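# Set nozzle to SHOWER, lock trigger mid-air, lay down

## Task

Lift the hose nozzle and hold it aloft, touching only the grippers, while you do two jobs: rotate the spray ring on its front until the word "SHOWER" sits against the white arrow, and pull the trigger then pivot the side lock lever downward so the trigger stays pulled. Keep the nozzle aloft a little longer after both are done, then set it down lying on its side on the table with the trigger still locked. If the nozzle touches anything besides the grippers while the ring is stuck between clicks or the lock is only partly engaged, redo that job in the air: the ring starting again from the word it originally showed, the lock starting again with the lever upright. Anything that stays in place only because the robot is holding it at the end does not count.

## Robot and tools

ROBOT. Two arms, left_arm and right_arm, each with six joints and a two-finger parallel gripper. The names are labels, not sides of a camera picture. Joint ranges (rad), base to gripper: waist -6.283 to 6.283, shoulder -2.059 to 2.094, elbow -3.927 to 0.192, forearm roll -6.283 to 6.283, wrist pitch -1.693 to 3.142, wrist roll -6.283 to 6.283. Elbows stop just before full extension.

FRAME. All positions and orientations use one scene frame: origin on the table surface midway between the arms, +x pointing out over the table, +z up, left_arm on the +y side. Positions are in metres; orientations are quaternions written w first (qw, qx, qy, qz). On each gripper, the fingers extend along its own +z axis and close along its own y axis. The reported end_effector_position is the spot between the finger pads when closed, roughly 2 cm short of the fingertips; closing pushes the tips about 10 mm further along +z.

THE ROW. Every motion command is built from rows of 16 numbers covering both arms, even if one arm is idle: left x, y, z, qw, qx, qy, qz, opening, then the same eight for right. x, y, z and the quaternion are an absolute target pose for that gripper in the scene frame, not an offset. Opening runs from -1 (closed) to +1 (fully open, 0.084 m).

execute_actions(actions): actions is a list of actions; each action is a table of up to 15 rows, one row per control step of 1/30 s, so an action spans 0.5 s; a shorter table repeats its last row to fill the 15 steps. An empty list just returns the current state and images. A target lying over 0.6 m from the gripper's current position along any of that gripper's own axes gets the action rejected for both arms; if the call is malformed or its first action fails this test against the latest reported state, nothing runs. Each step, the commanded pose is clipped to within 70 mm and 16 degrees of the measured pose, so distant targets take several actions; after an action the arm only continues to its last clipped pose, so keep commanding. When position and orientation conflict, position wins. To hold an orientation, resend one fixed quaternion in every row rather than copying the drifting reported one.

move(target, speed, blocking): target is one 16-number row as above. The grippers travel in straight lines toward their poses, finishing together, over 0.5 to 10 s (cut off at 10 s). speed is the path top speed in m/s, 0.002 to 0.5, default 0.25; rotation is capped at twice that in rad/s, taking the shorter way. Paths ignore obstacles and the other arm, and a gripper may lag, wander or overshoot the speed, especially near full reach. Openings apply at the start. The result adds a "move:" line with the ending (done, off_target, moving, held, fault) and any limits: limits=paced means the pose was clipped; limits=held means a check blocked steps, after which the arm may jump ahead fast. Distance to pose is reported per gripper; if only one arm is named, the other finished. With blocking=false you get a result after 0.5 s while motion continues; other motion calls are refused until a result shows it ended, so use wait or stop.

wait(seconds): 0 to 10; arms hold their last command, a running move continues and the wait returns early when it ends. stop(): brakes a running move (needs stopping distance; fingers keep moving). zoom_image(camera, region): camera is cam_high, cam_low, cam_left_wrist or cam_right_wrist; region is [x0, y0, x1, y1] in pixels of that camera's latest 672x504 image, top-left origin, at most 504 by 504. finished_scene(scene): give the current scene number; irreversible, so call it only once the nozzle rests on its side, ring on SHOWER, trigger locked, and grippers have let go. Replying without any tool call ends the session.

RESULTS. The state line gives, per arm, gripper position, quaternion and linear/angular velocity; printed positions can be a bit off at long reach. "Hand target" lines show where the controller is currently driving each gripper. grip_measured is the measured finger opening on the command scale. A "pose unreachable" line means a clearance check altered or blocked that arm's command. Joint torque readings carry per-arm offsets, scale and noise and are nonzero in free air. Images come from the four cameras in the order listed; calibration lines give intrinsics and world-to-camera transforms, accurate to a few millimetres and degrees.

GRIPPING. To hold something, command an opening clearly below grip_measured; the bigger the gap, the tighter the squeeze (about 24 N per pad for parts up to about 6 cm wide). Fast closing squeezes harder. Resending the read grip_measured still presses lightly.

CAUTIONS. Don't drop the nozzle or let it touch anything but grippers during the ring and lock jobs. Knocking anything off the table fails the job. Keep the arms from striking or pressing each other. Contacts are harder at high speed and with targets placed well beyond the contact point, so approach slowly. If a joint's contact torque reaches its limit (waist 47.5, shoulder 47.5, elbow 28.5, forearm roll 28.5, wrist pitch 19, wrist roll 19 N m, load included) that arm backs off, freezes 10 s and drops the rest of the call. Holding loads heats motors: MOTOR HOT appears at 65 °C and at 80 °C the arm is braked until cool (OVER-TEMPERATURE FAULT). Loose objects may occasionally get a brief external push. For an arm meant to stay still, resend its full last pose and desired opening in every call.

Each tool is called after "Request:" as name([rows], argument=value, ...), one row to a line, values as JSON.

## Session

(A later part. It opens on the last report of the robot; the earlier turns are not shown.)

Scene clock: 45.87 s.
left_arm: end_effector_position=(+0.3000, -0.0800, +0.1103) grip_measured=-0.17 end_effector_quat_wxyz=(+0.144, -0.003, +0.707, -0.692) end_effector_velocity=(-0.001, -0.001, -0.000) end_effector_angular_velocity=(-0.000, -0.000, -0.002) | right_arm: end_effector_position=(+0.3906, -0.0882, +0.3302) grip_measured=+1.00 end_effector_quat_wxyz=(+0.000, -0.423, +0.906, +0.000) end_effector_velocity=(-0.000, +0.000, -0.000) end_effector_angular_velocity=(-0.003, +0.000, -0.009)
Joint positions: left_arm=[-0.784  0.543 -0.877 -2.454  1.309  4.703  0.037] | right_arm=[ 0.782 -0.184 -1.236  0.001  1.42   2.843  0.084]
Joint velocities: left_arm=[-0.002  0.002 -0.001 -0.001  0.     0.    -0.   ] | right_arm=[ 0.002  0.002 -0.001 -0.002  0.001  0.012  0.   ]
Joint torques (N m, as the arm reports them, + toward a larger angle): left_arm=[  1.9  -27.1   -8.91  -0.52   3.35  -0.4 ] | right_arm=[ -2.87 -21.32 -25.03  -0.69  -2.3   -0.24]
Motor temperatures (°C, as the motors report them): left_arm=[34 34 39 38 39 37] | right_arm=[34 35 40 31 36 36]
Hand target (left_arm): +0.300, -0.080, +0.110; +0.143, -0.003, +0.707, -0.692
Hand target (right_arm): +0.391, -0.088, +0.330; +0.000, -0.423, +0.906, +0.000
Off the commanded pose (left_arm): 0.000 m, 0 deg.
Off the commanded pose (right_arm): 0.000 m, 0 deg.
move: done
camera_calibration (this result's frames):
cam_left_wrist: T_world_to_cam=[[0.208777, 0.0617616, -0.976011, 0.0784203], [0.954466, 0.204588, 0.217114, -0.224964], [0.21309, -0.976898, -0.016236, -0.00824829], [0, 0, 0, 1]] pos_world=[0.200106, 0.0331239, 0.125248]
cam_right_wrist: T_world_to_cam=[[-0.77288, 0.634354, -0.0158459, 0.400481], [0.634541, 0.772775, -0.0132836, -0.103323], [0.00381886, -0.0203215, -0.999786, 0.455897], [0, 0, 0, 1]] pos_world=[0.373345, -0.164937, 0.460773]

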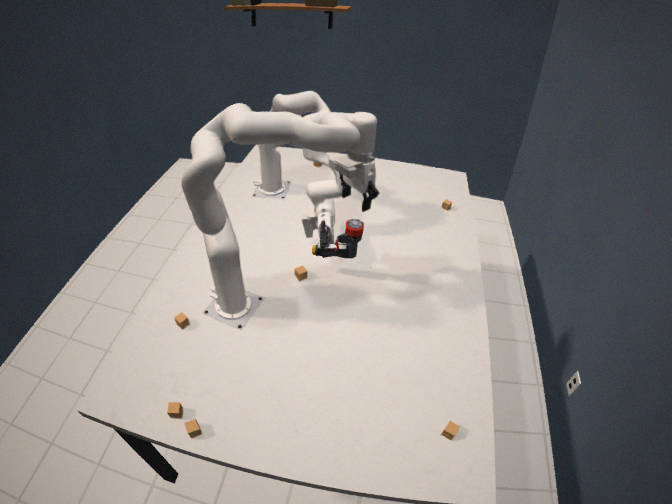

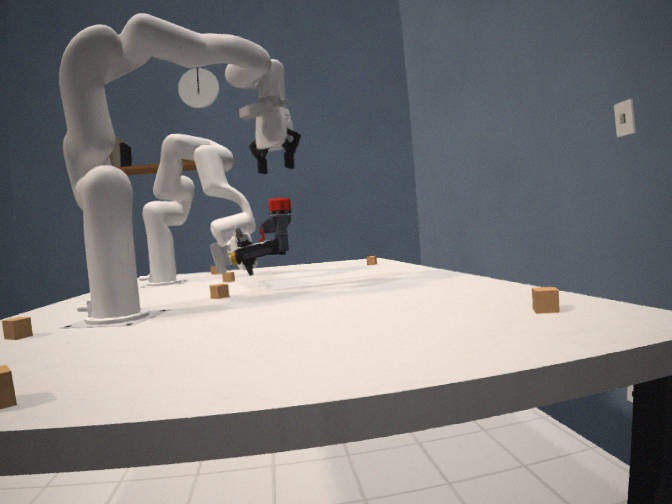

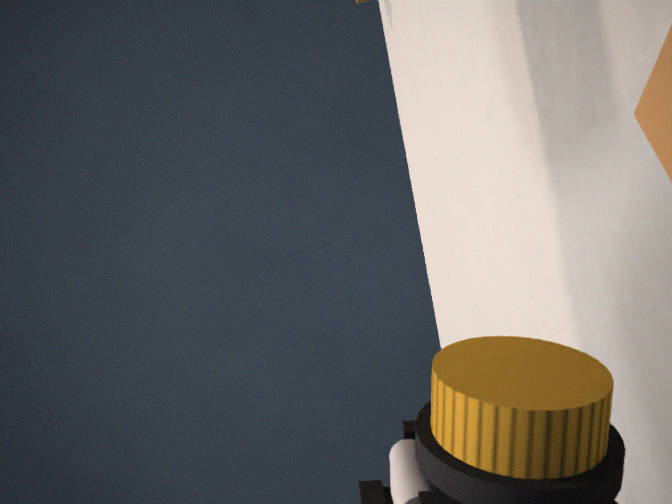

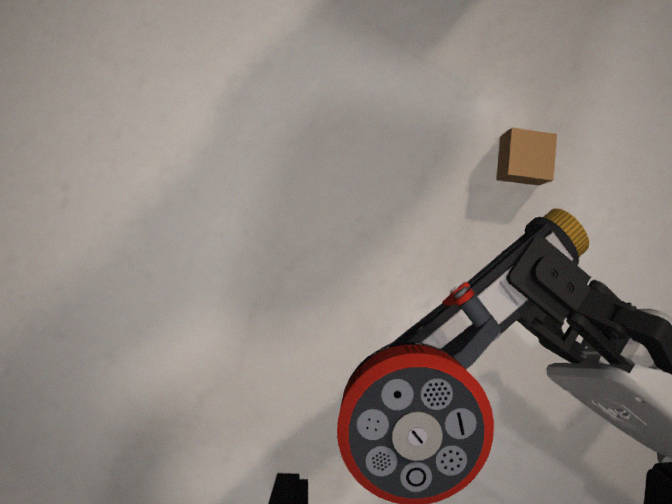

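Request:
move(target=[0.30,-0.08,0.11,0.1438,-0.0032,0.7071,-0.6923,-1,0.395,-0.098,0.23,0,0.4226,-0.9063,0,1], speed=0.08)

Request:
zoom_image(camera="cam_low", region=[230, 160, 330, 260])

Request:
zoom_image(camera="cam_high", region=[310, 180, 400, 270])

Scene clock: 48.90 s.
left_arm: end_effector_position=(+0.3000, -0.0800, +0.1100) grip_measured=-0.17 end_effector_quat_wxyz=(+0.144, -0.003, +0.707, -0.692) end_effector_velocity=(+0.000, +0.000, -0.000) end_effector_angular_velocity=(-0.000, +0.000, +0.001) | right_arm: end_effector_position=(+0.3952, -0.0978, +0.2304) grip_measured=+1.00 end_effector_quat_wxyz=(+0.000, -0.423, +0.906, +0.000) end_effector_velocity=(-0.000, -0.000, -0.003) end_effector_angular_velocity=(-0.000, -0.000, +0.000)
Joint positions: left_arm=[-0.785  0.544 -0.877 -2.455  1.31   4.704  0.037] | right_arm=[ 0.757 -0.164 -0.97  -0.     1.134  2.82   0.084]
Joint velocities: left_arm=[ 0.001  0.     0.    -0.     0.    -0.    -0.   ] | right_arm=[-0.001  0.001  0.006 -0.    -0.007 -0.001 -0.   ]
Joint torques (N m, as the arm reports them, + toward a larger angle): left_arm=[  1.64 -27.28  -8.77  -0.44   3.29  -0.29] | right_arm=[ -2.5  -22.24 -24.39  -0.86  -2.17  -0.24]
Motor temperatures (°C, as the motors report them): left_arm=[34 35 38 38 39 37] | right_arm=[34 35 40 31 36 36]
Hand target (left_arm): +0.300, -0.080, +0.110; +0.144, -0.003, +0.707, -0.692
Hand target (right_arm): +0.395, -0.098, +0.230; -0.000, -0.423, +0.906, -0.000
Off the commanded pose (left_arm): 0.000 m, 0 deg.
Off the commanded pose (right_arm): 0.000 m, 0 deg.
move: done
camera_calibration (this result's frames):
cam_left_wrist: T_world_to_cam=[[0.208934, 0.0620582, -0.975959, 0.0781367], [0.954315, 0.205052, 0.217339, -0.224863], [0.21361, -0.976782, -0.0163809, -0.00836985], [0, 0, 0, 1]] pos_world=[0.200052, 0.0330839, 0.124992]
cam_right_wrist: T_world_to_cam=[[-0.772383, 0.63494, -0.0166366, 0.408604], [0.635143, 0.772278, -0.0134224, -0.100316], [0.00432571, -0.0209339, -0.999772, 0.355688], [0, 0, 0, 1]] pos_world=[0.377774, -0.174521, 0.361058]

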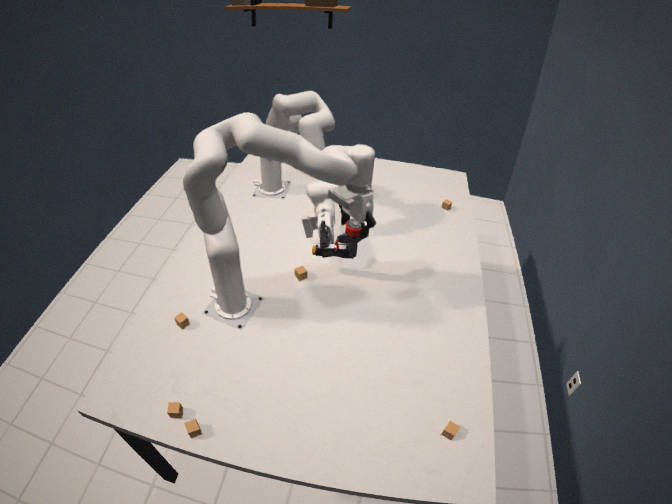

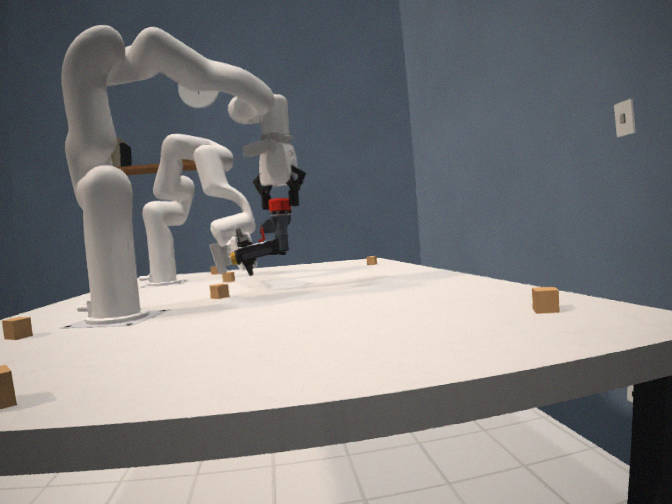

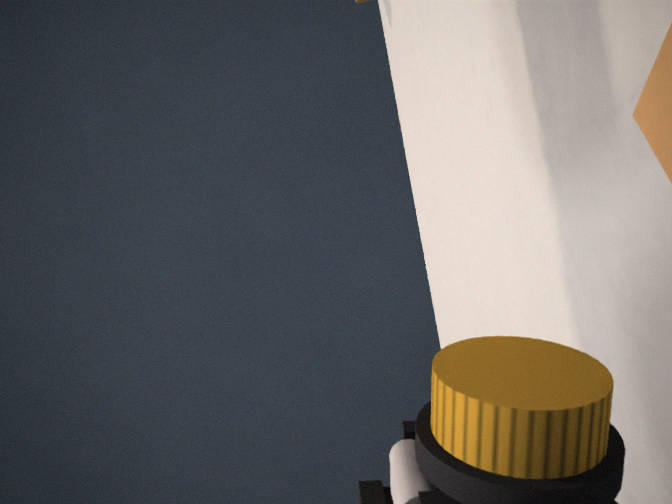

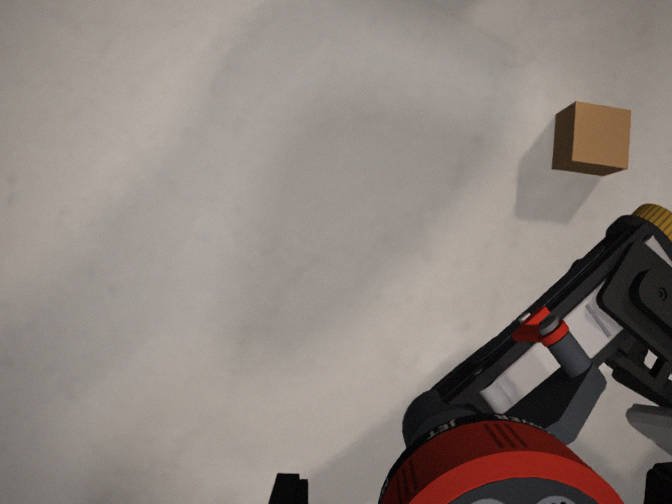

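Region (230, 160, 330, 260) of cam_low's 672x504 image, scaled by 5.040, with more detail than that image has.

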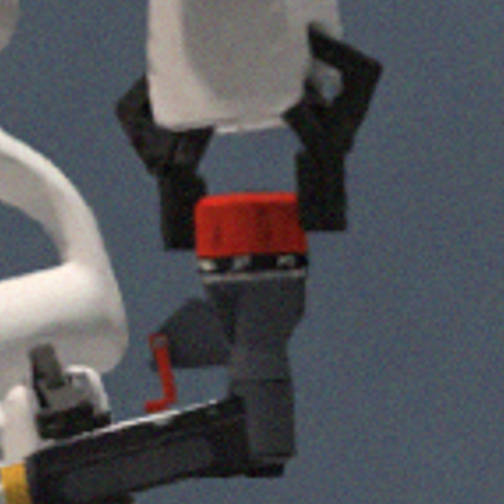

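Region (310, 180, 400, 270) of cam_high's 672x504 image, scaled by 5.600, with more detail than that image has.

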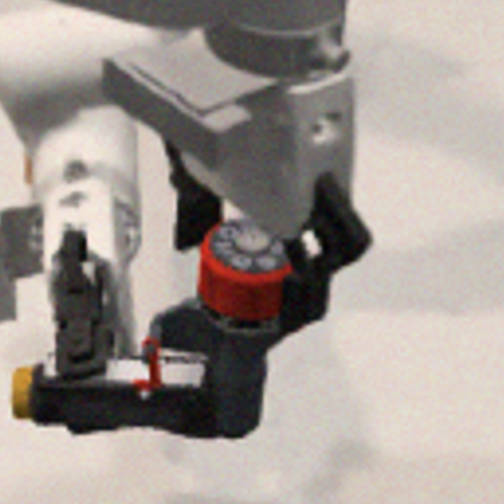

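Request:
move(target=[0.30,-0.08,0.11,0.1438,-0.0032,0.7071,-0.6923,-1,0.395,-0.093,0.228,0,0.4226,-0.9063,0,0.5], speed=0.03)

Request:
move(target=[0.30,-0.08,0.11,0.1438,-0.0032,0.7071,-0.6923,-1,0.395,-0.093,0.228,0,0.4226,-0.9063,0,-0.3])

Request:
move(target=[0.30,-0.08,0.11,0.1438,-0.0032,0.7071,-0.6923,-1,0.395,-0.093,0.228,0,0.774,-0.633,0,-0.3], speed=0.2)

Request:
zoom_image(camera="cam_low", region=[240, 180, 320, 260])

Scene clock: 50.83 s.
left_arm: end_effector_position=(+0.3000, -0.0800, +0.1100) grip_measured=-0.17 end_effector_quat_wxyz=(+0.144, -0.003, +0.707, -0.692) end_effector_velocity=(-0.000, +0.000, -0.000) end_effector_angular_velocity=(+0.000, +0.000, -0.000) | right_arm: end_effector_position=(+0.3950, -0.0932, +0.2281) grip_measured=+0.49 end_effector_quat_wxyz=(-0.000, -0.423, +0.906, +0.000) end_effector_velocity=(-0.000, +0.002, -0.001) end_effector_angular_velocity=(+0.000, -0.000, -0.001)
Joint positions: left_arm=[-0.785  0.544 -0.877 -2.455  1.31   4.704  0.037] | right_arm=[ 0.767 -0.155 -0.973  0.     1.128  2.829  0.065]
Joint velocities: left_arm=[-0.  0.  0.  0. -0.  0. -0.] | right_arm=[ 0.004  0.003 -0.001  0.    -0.003  0.005 -0.   ]
Joint torques (N m, as the arm reports them, + toward a larger angle): left_arm=[  1.97 -27.    -8.92  -0.55   3.35  -0.25] | right_arm=[ -2.25 -21.97 -24.3   -0.86  -2.16  -0.36]
Motor temperatures (°C, as the motors report them): left_arm=[34 35 38 38 39 37] | right_arm=[34 35 40 31 36 36]
Hand target (left_arm): +0.300, -0.080, +0.110; +0.144, -0.003, +0.707, -0.692
Hand target (right_arm): +0.395, -0.093, +0.228; +0.000, -0.423, +0.906, +0.000
Off the commanded pose (left_arm): 0.000 m, 0 deg.
Off the commanded pose (right_arm): 0.000 m, 0 deg.
move: done
camera_calibration (this result's frames):
cam_left_wrist: T_world_to_cam=[[0.208935, 0.0620586, -0.975958, 0.0781353], [0.954314, 0.205055, 0.217341, -0.224862], [0.213613, -0.976781, -0.0163801, -0.00837052], [0, 0, 0, 1]] pos_world=[0.200052, 0.0330841, 0.124991]
cam_right_wrist: T_world_to_cam=[[-0.772373, 0.634957, -0.0164244, 0.405411], [0.635157, 0.772259, -0.0138466, -0.103687], [0.00389192, -0.0211268, -0.999769, 0.353589], [0, 0, 0, 1]] pos_world=[0.37761, -0.169875, 0.358731]

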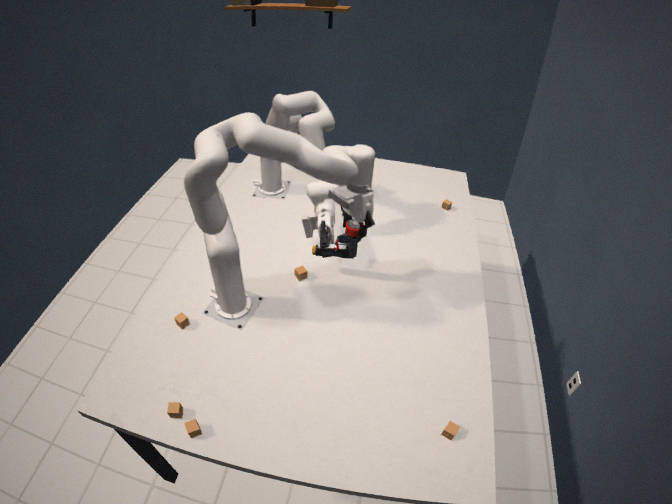

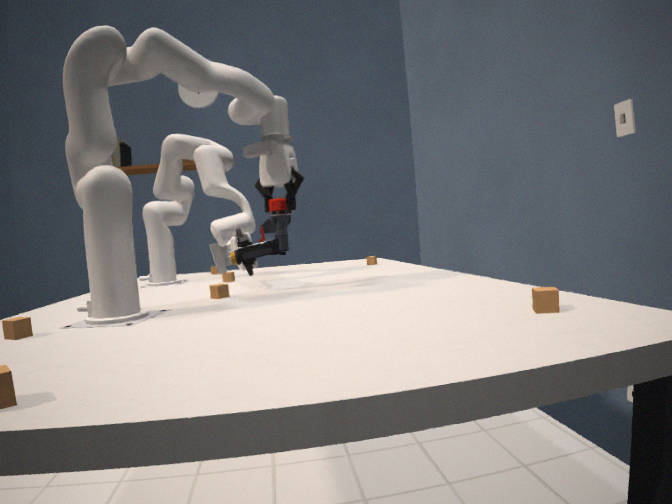

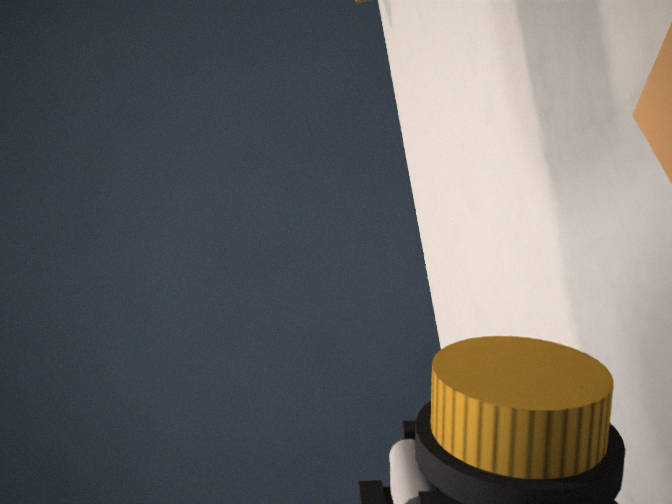

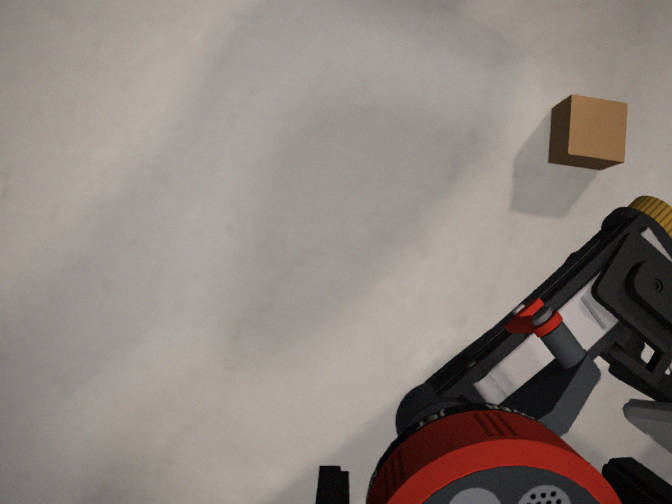

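Scene clock: 51.53 s.
left_arm: end_effector_position=(+0.3000, -0.0800, +0.1099) grip_measured=-0.17 end_effector_quat_wxyz=(+0.144, -0.003, +0.707, -0.692) end_effector_velocity=(-0.000, -0.000, +0.000) end_effector_angular_velocity=(-0.001, -0.000, -0.001) | right_arm: end_effector_position=(+0.3950, -0.0930, +0.2280) grip_measured=+0.33 end_effector_quat_wxyz=(+0.000, -0.423, +0.906, +0.000) end_effector_velocity=(-0.000, -0.000, -0.001) end_effector_angular_velocity=(-0.001, +0.002, +0.000)
Joint positions: left_arm=[-0.784  0.544 -0.877 -2.455  1.309  4.704  0.037] | right_arm=[ 0.767 -0.154 -0.974  0.     1.128  2.829  0.058]
Joint velocities: left_arm=[-0.001 -0.    -0.    -0.     0.001 -0.     0.   ] | right_arm=[-0.     0.001  0.002 -0.    -0.    -0.     0.   ]
Joint torques (N m, as the arm reports them, + toward a larger angle): left_arm=[  1.45 -27.81  -8.77  -0.32   3.6   -0.19] | right_arm=[ -2.89 -21.88 -23.82  -1.7   -2.4   -0.26]
Motor temperatures (°C, as the motors report them): left_arm=[34 35 38 38 39 37] | right_arm=[34 35 41 31 36 36]
Hand target (left_arm): +0.300, -0.080, +0.110; +0.144, -0.003, +0.707, -0.692
Hand target (right_arm): +0.395, -0.093, +0.228; -0.000, -0.423, +0.906, +0.000
Off the commanded pose (left_arm): 0.000 m, 0 deg.
Off the commanded pose (right_arm): 0.000 m, 0 deg.
move: done
camera_calibration (this result's frames):
cam_left_wrist: T_world_to_cam=[[0.208787, 0.0622153, -0.97598, 0.0781156], [0.954323, 0.205129, 0.21723, -0.224859], [0.213717, -0.976755, -0.0165452, -0.00834483], [0, 0, 0, 1]] pos_world=[0.200062, 0.0331144, 0.124947]
cam_right_wrist: T_world_to_cam=[[-0.772362, 0.634971, -0.0164327, 0.405266], [0.635171, 0.772249, -0.0137541, -0.103893], [0.00395667, -0.0210608, -0.99977, 0.353542], [0, 0, 0, 1]] pos_world=[0.377603, -0.169655, 0.358691]

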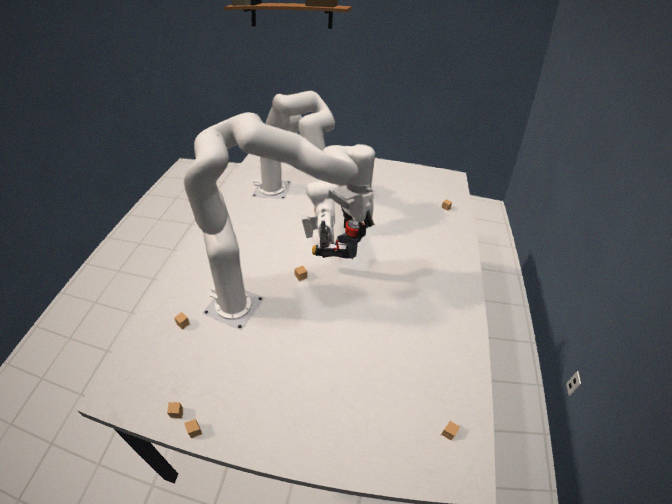

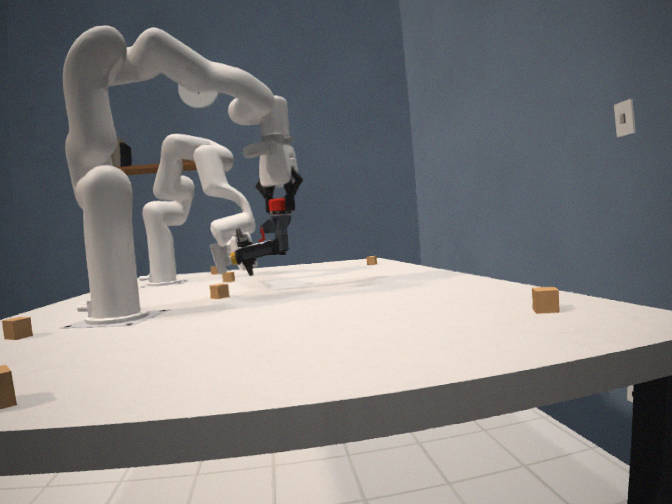

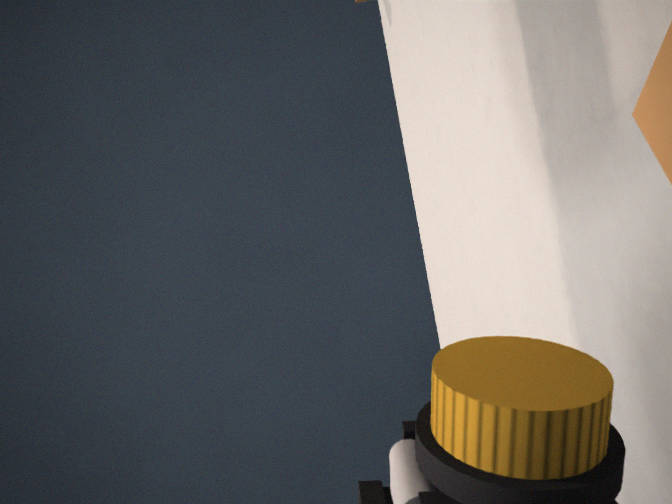

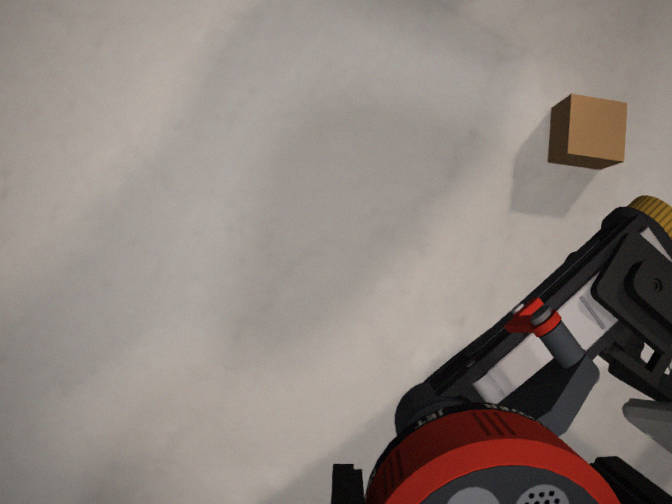

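Scene clock: 54.27 s.
left_arm: end_effector_position=(+0.3000, -0.0800, +0.1100) grip_measured=-0.17 end_effector_quat_wxyz=(+0.144, -0.003, +0.707, -0.692) end_effector_velocity=(+0.000, +0.000, +0.000) end_effector_angular_velocity=(+0.000, +0.000, +0.001) | right_arm: end_effector_position=(+0.3950, -0.0929, +0.2281) grip_measured=+0.32 end_effector_quat_wxyz=(-0.000, +0.774, -0.633, +0.000) end_effector_velocity=(+0.000, -0.000, +0.000) end_effector_angular_velocity=(+0.001, +0.000, +0.011)
Joint positions: left_arm=[-0.785  0.544 -0.877 -2.455  1.309  4.704  0.037] | right_arm=[ 0.767 -0.154 -0.974 -0.     1.128  1.933  0.058]
Joint velocities: left_arm=[ 0.001 -0.    -0.    -0.    -0.    -0.    -0.   ] | right_arm=[-0.001 -0.001  0.     0.001  0.    -0.012 -0.   ]
Joint torques (N m, as the arm reports them, + toward a larger angle): left_arm=[  2.03 -27.01  -8.83  -0.43   3.08   0.13] | right_arm=[ -2.65 -22.2  -24.    -0.76  -1.42  -0.38]
Motor temperatures (°C, as the motors report them): left_arm=[34 35 38 38 39 37] | right_arm=[34 35 41 31 36 36]
Hand target (left_arm): +0.300, -0.080, +0.110; +0.144, -0.003, +0.707, -0.692
Hand target (right_arm): +0.395, -0.093, +0.228; +0.000, +0.774, -0.633, +0.000
Off the commanded pose (left_arm): 0.000 m, 0 deg.
Off the commanded pose (right_arm): 0.000 m, 0 deg.
move: done
camera_calibration (this result's frames):
cam_left_wrist: T_world_to_cam=[[0.208945, 0.0620693, -0.975956, 0.0781333], [0.954317, 0.20503, 0.217352, -0.224855], [0.213591, -0.976786, -0.0163937, -0.00838207], [0, 0, 0, 1]] pos_world=[0.200047, 0.0330647, 0.12499]
cam_right_wrist: T_world_to_cam=[[-0.978149, -0.207232, -0.0166968, 0.40835], [-0.207016, 0.978241, -0.0137734, 0.247879], [0.0191878, -0.0100159, -0.999766, 0.348577], [0, 0, 0, 1]] pos_world=[0.444054, -0.154371, 0.358728]

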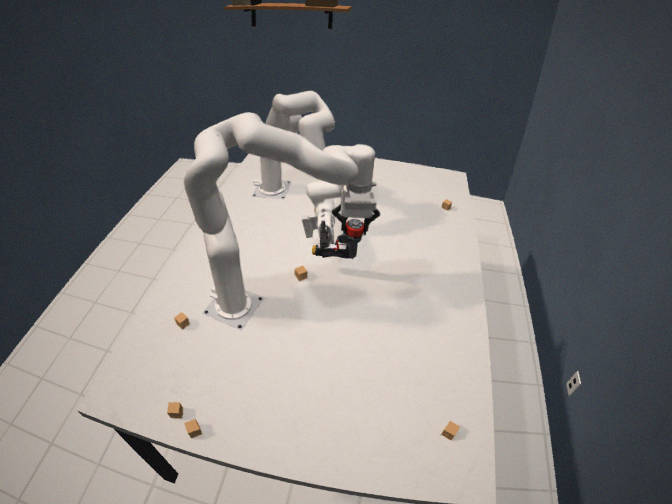

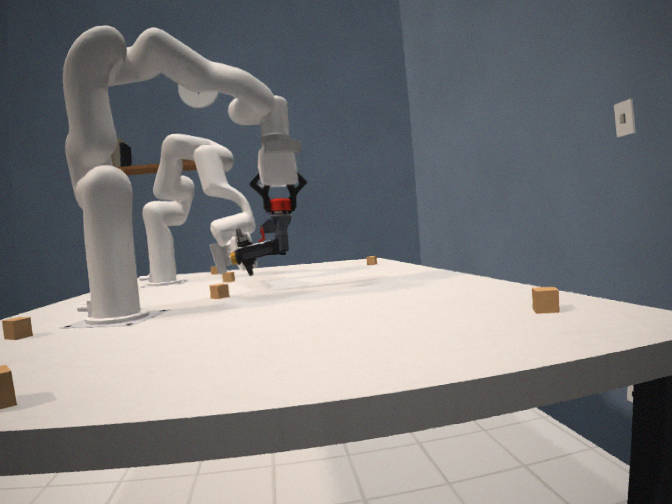

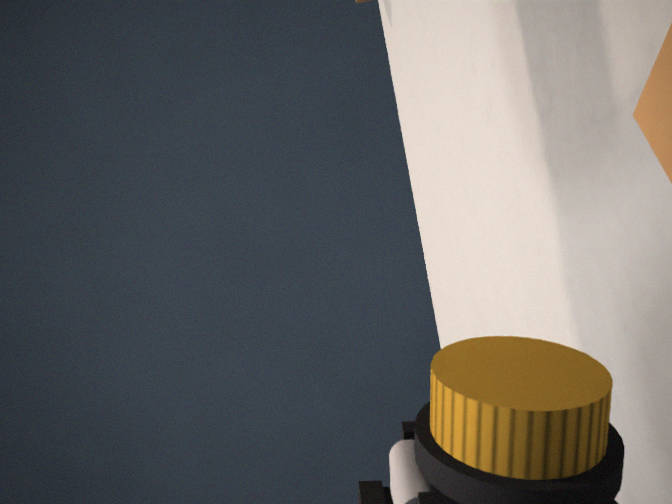

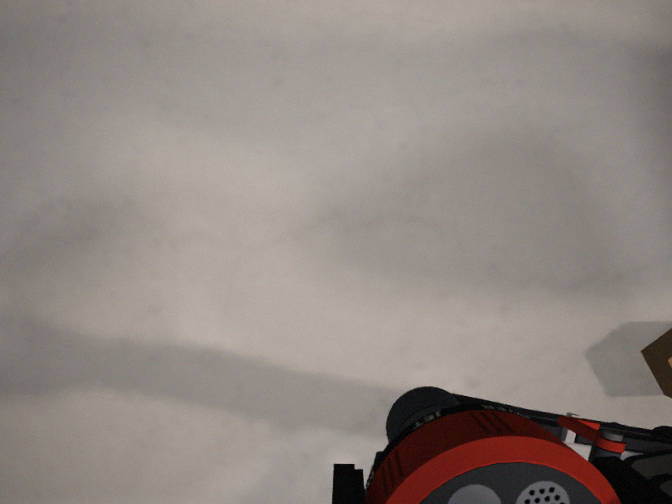

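Region (240, 180, 320, 260) of cam_low's 672x504 image, scaled by 6.300, with more detail than that image has.

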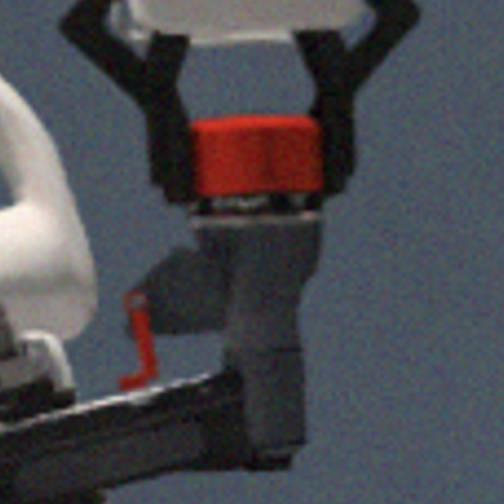

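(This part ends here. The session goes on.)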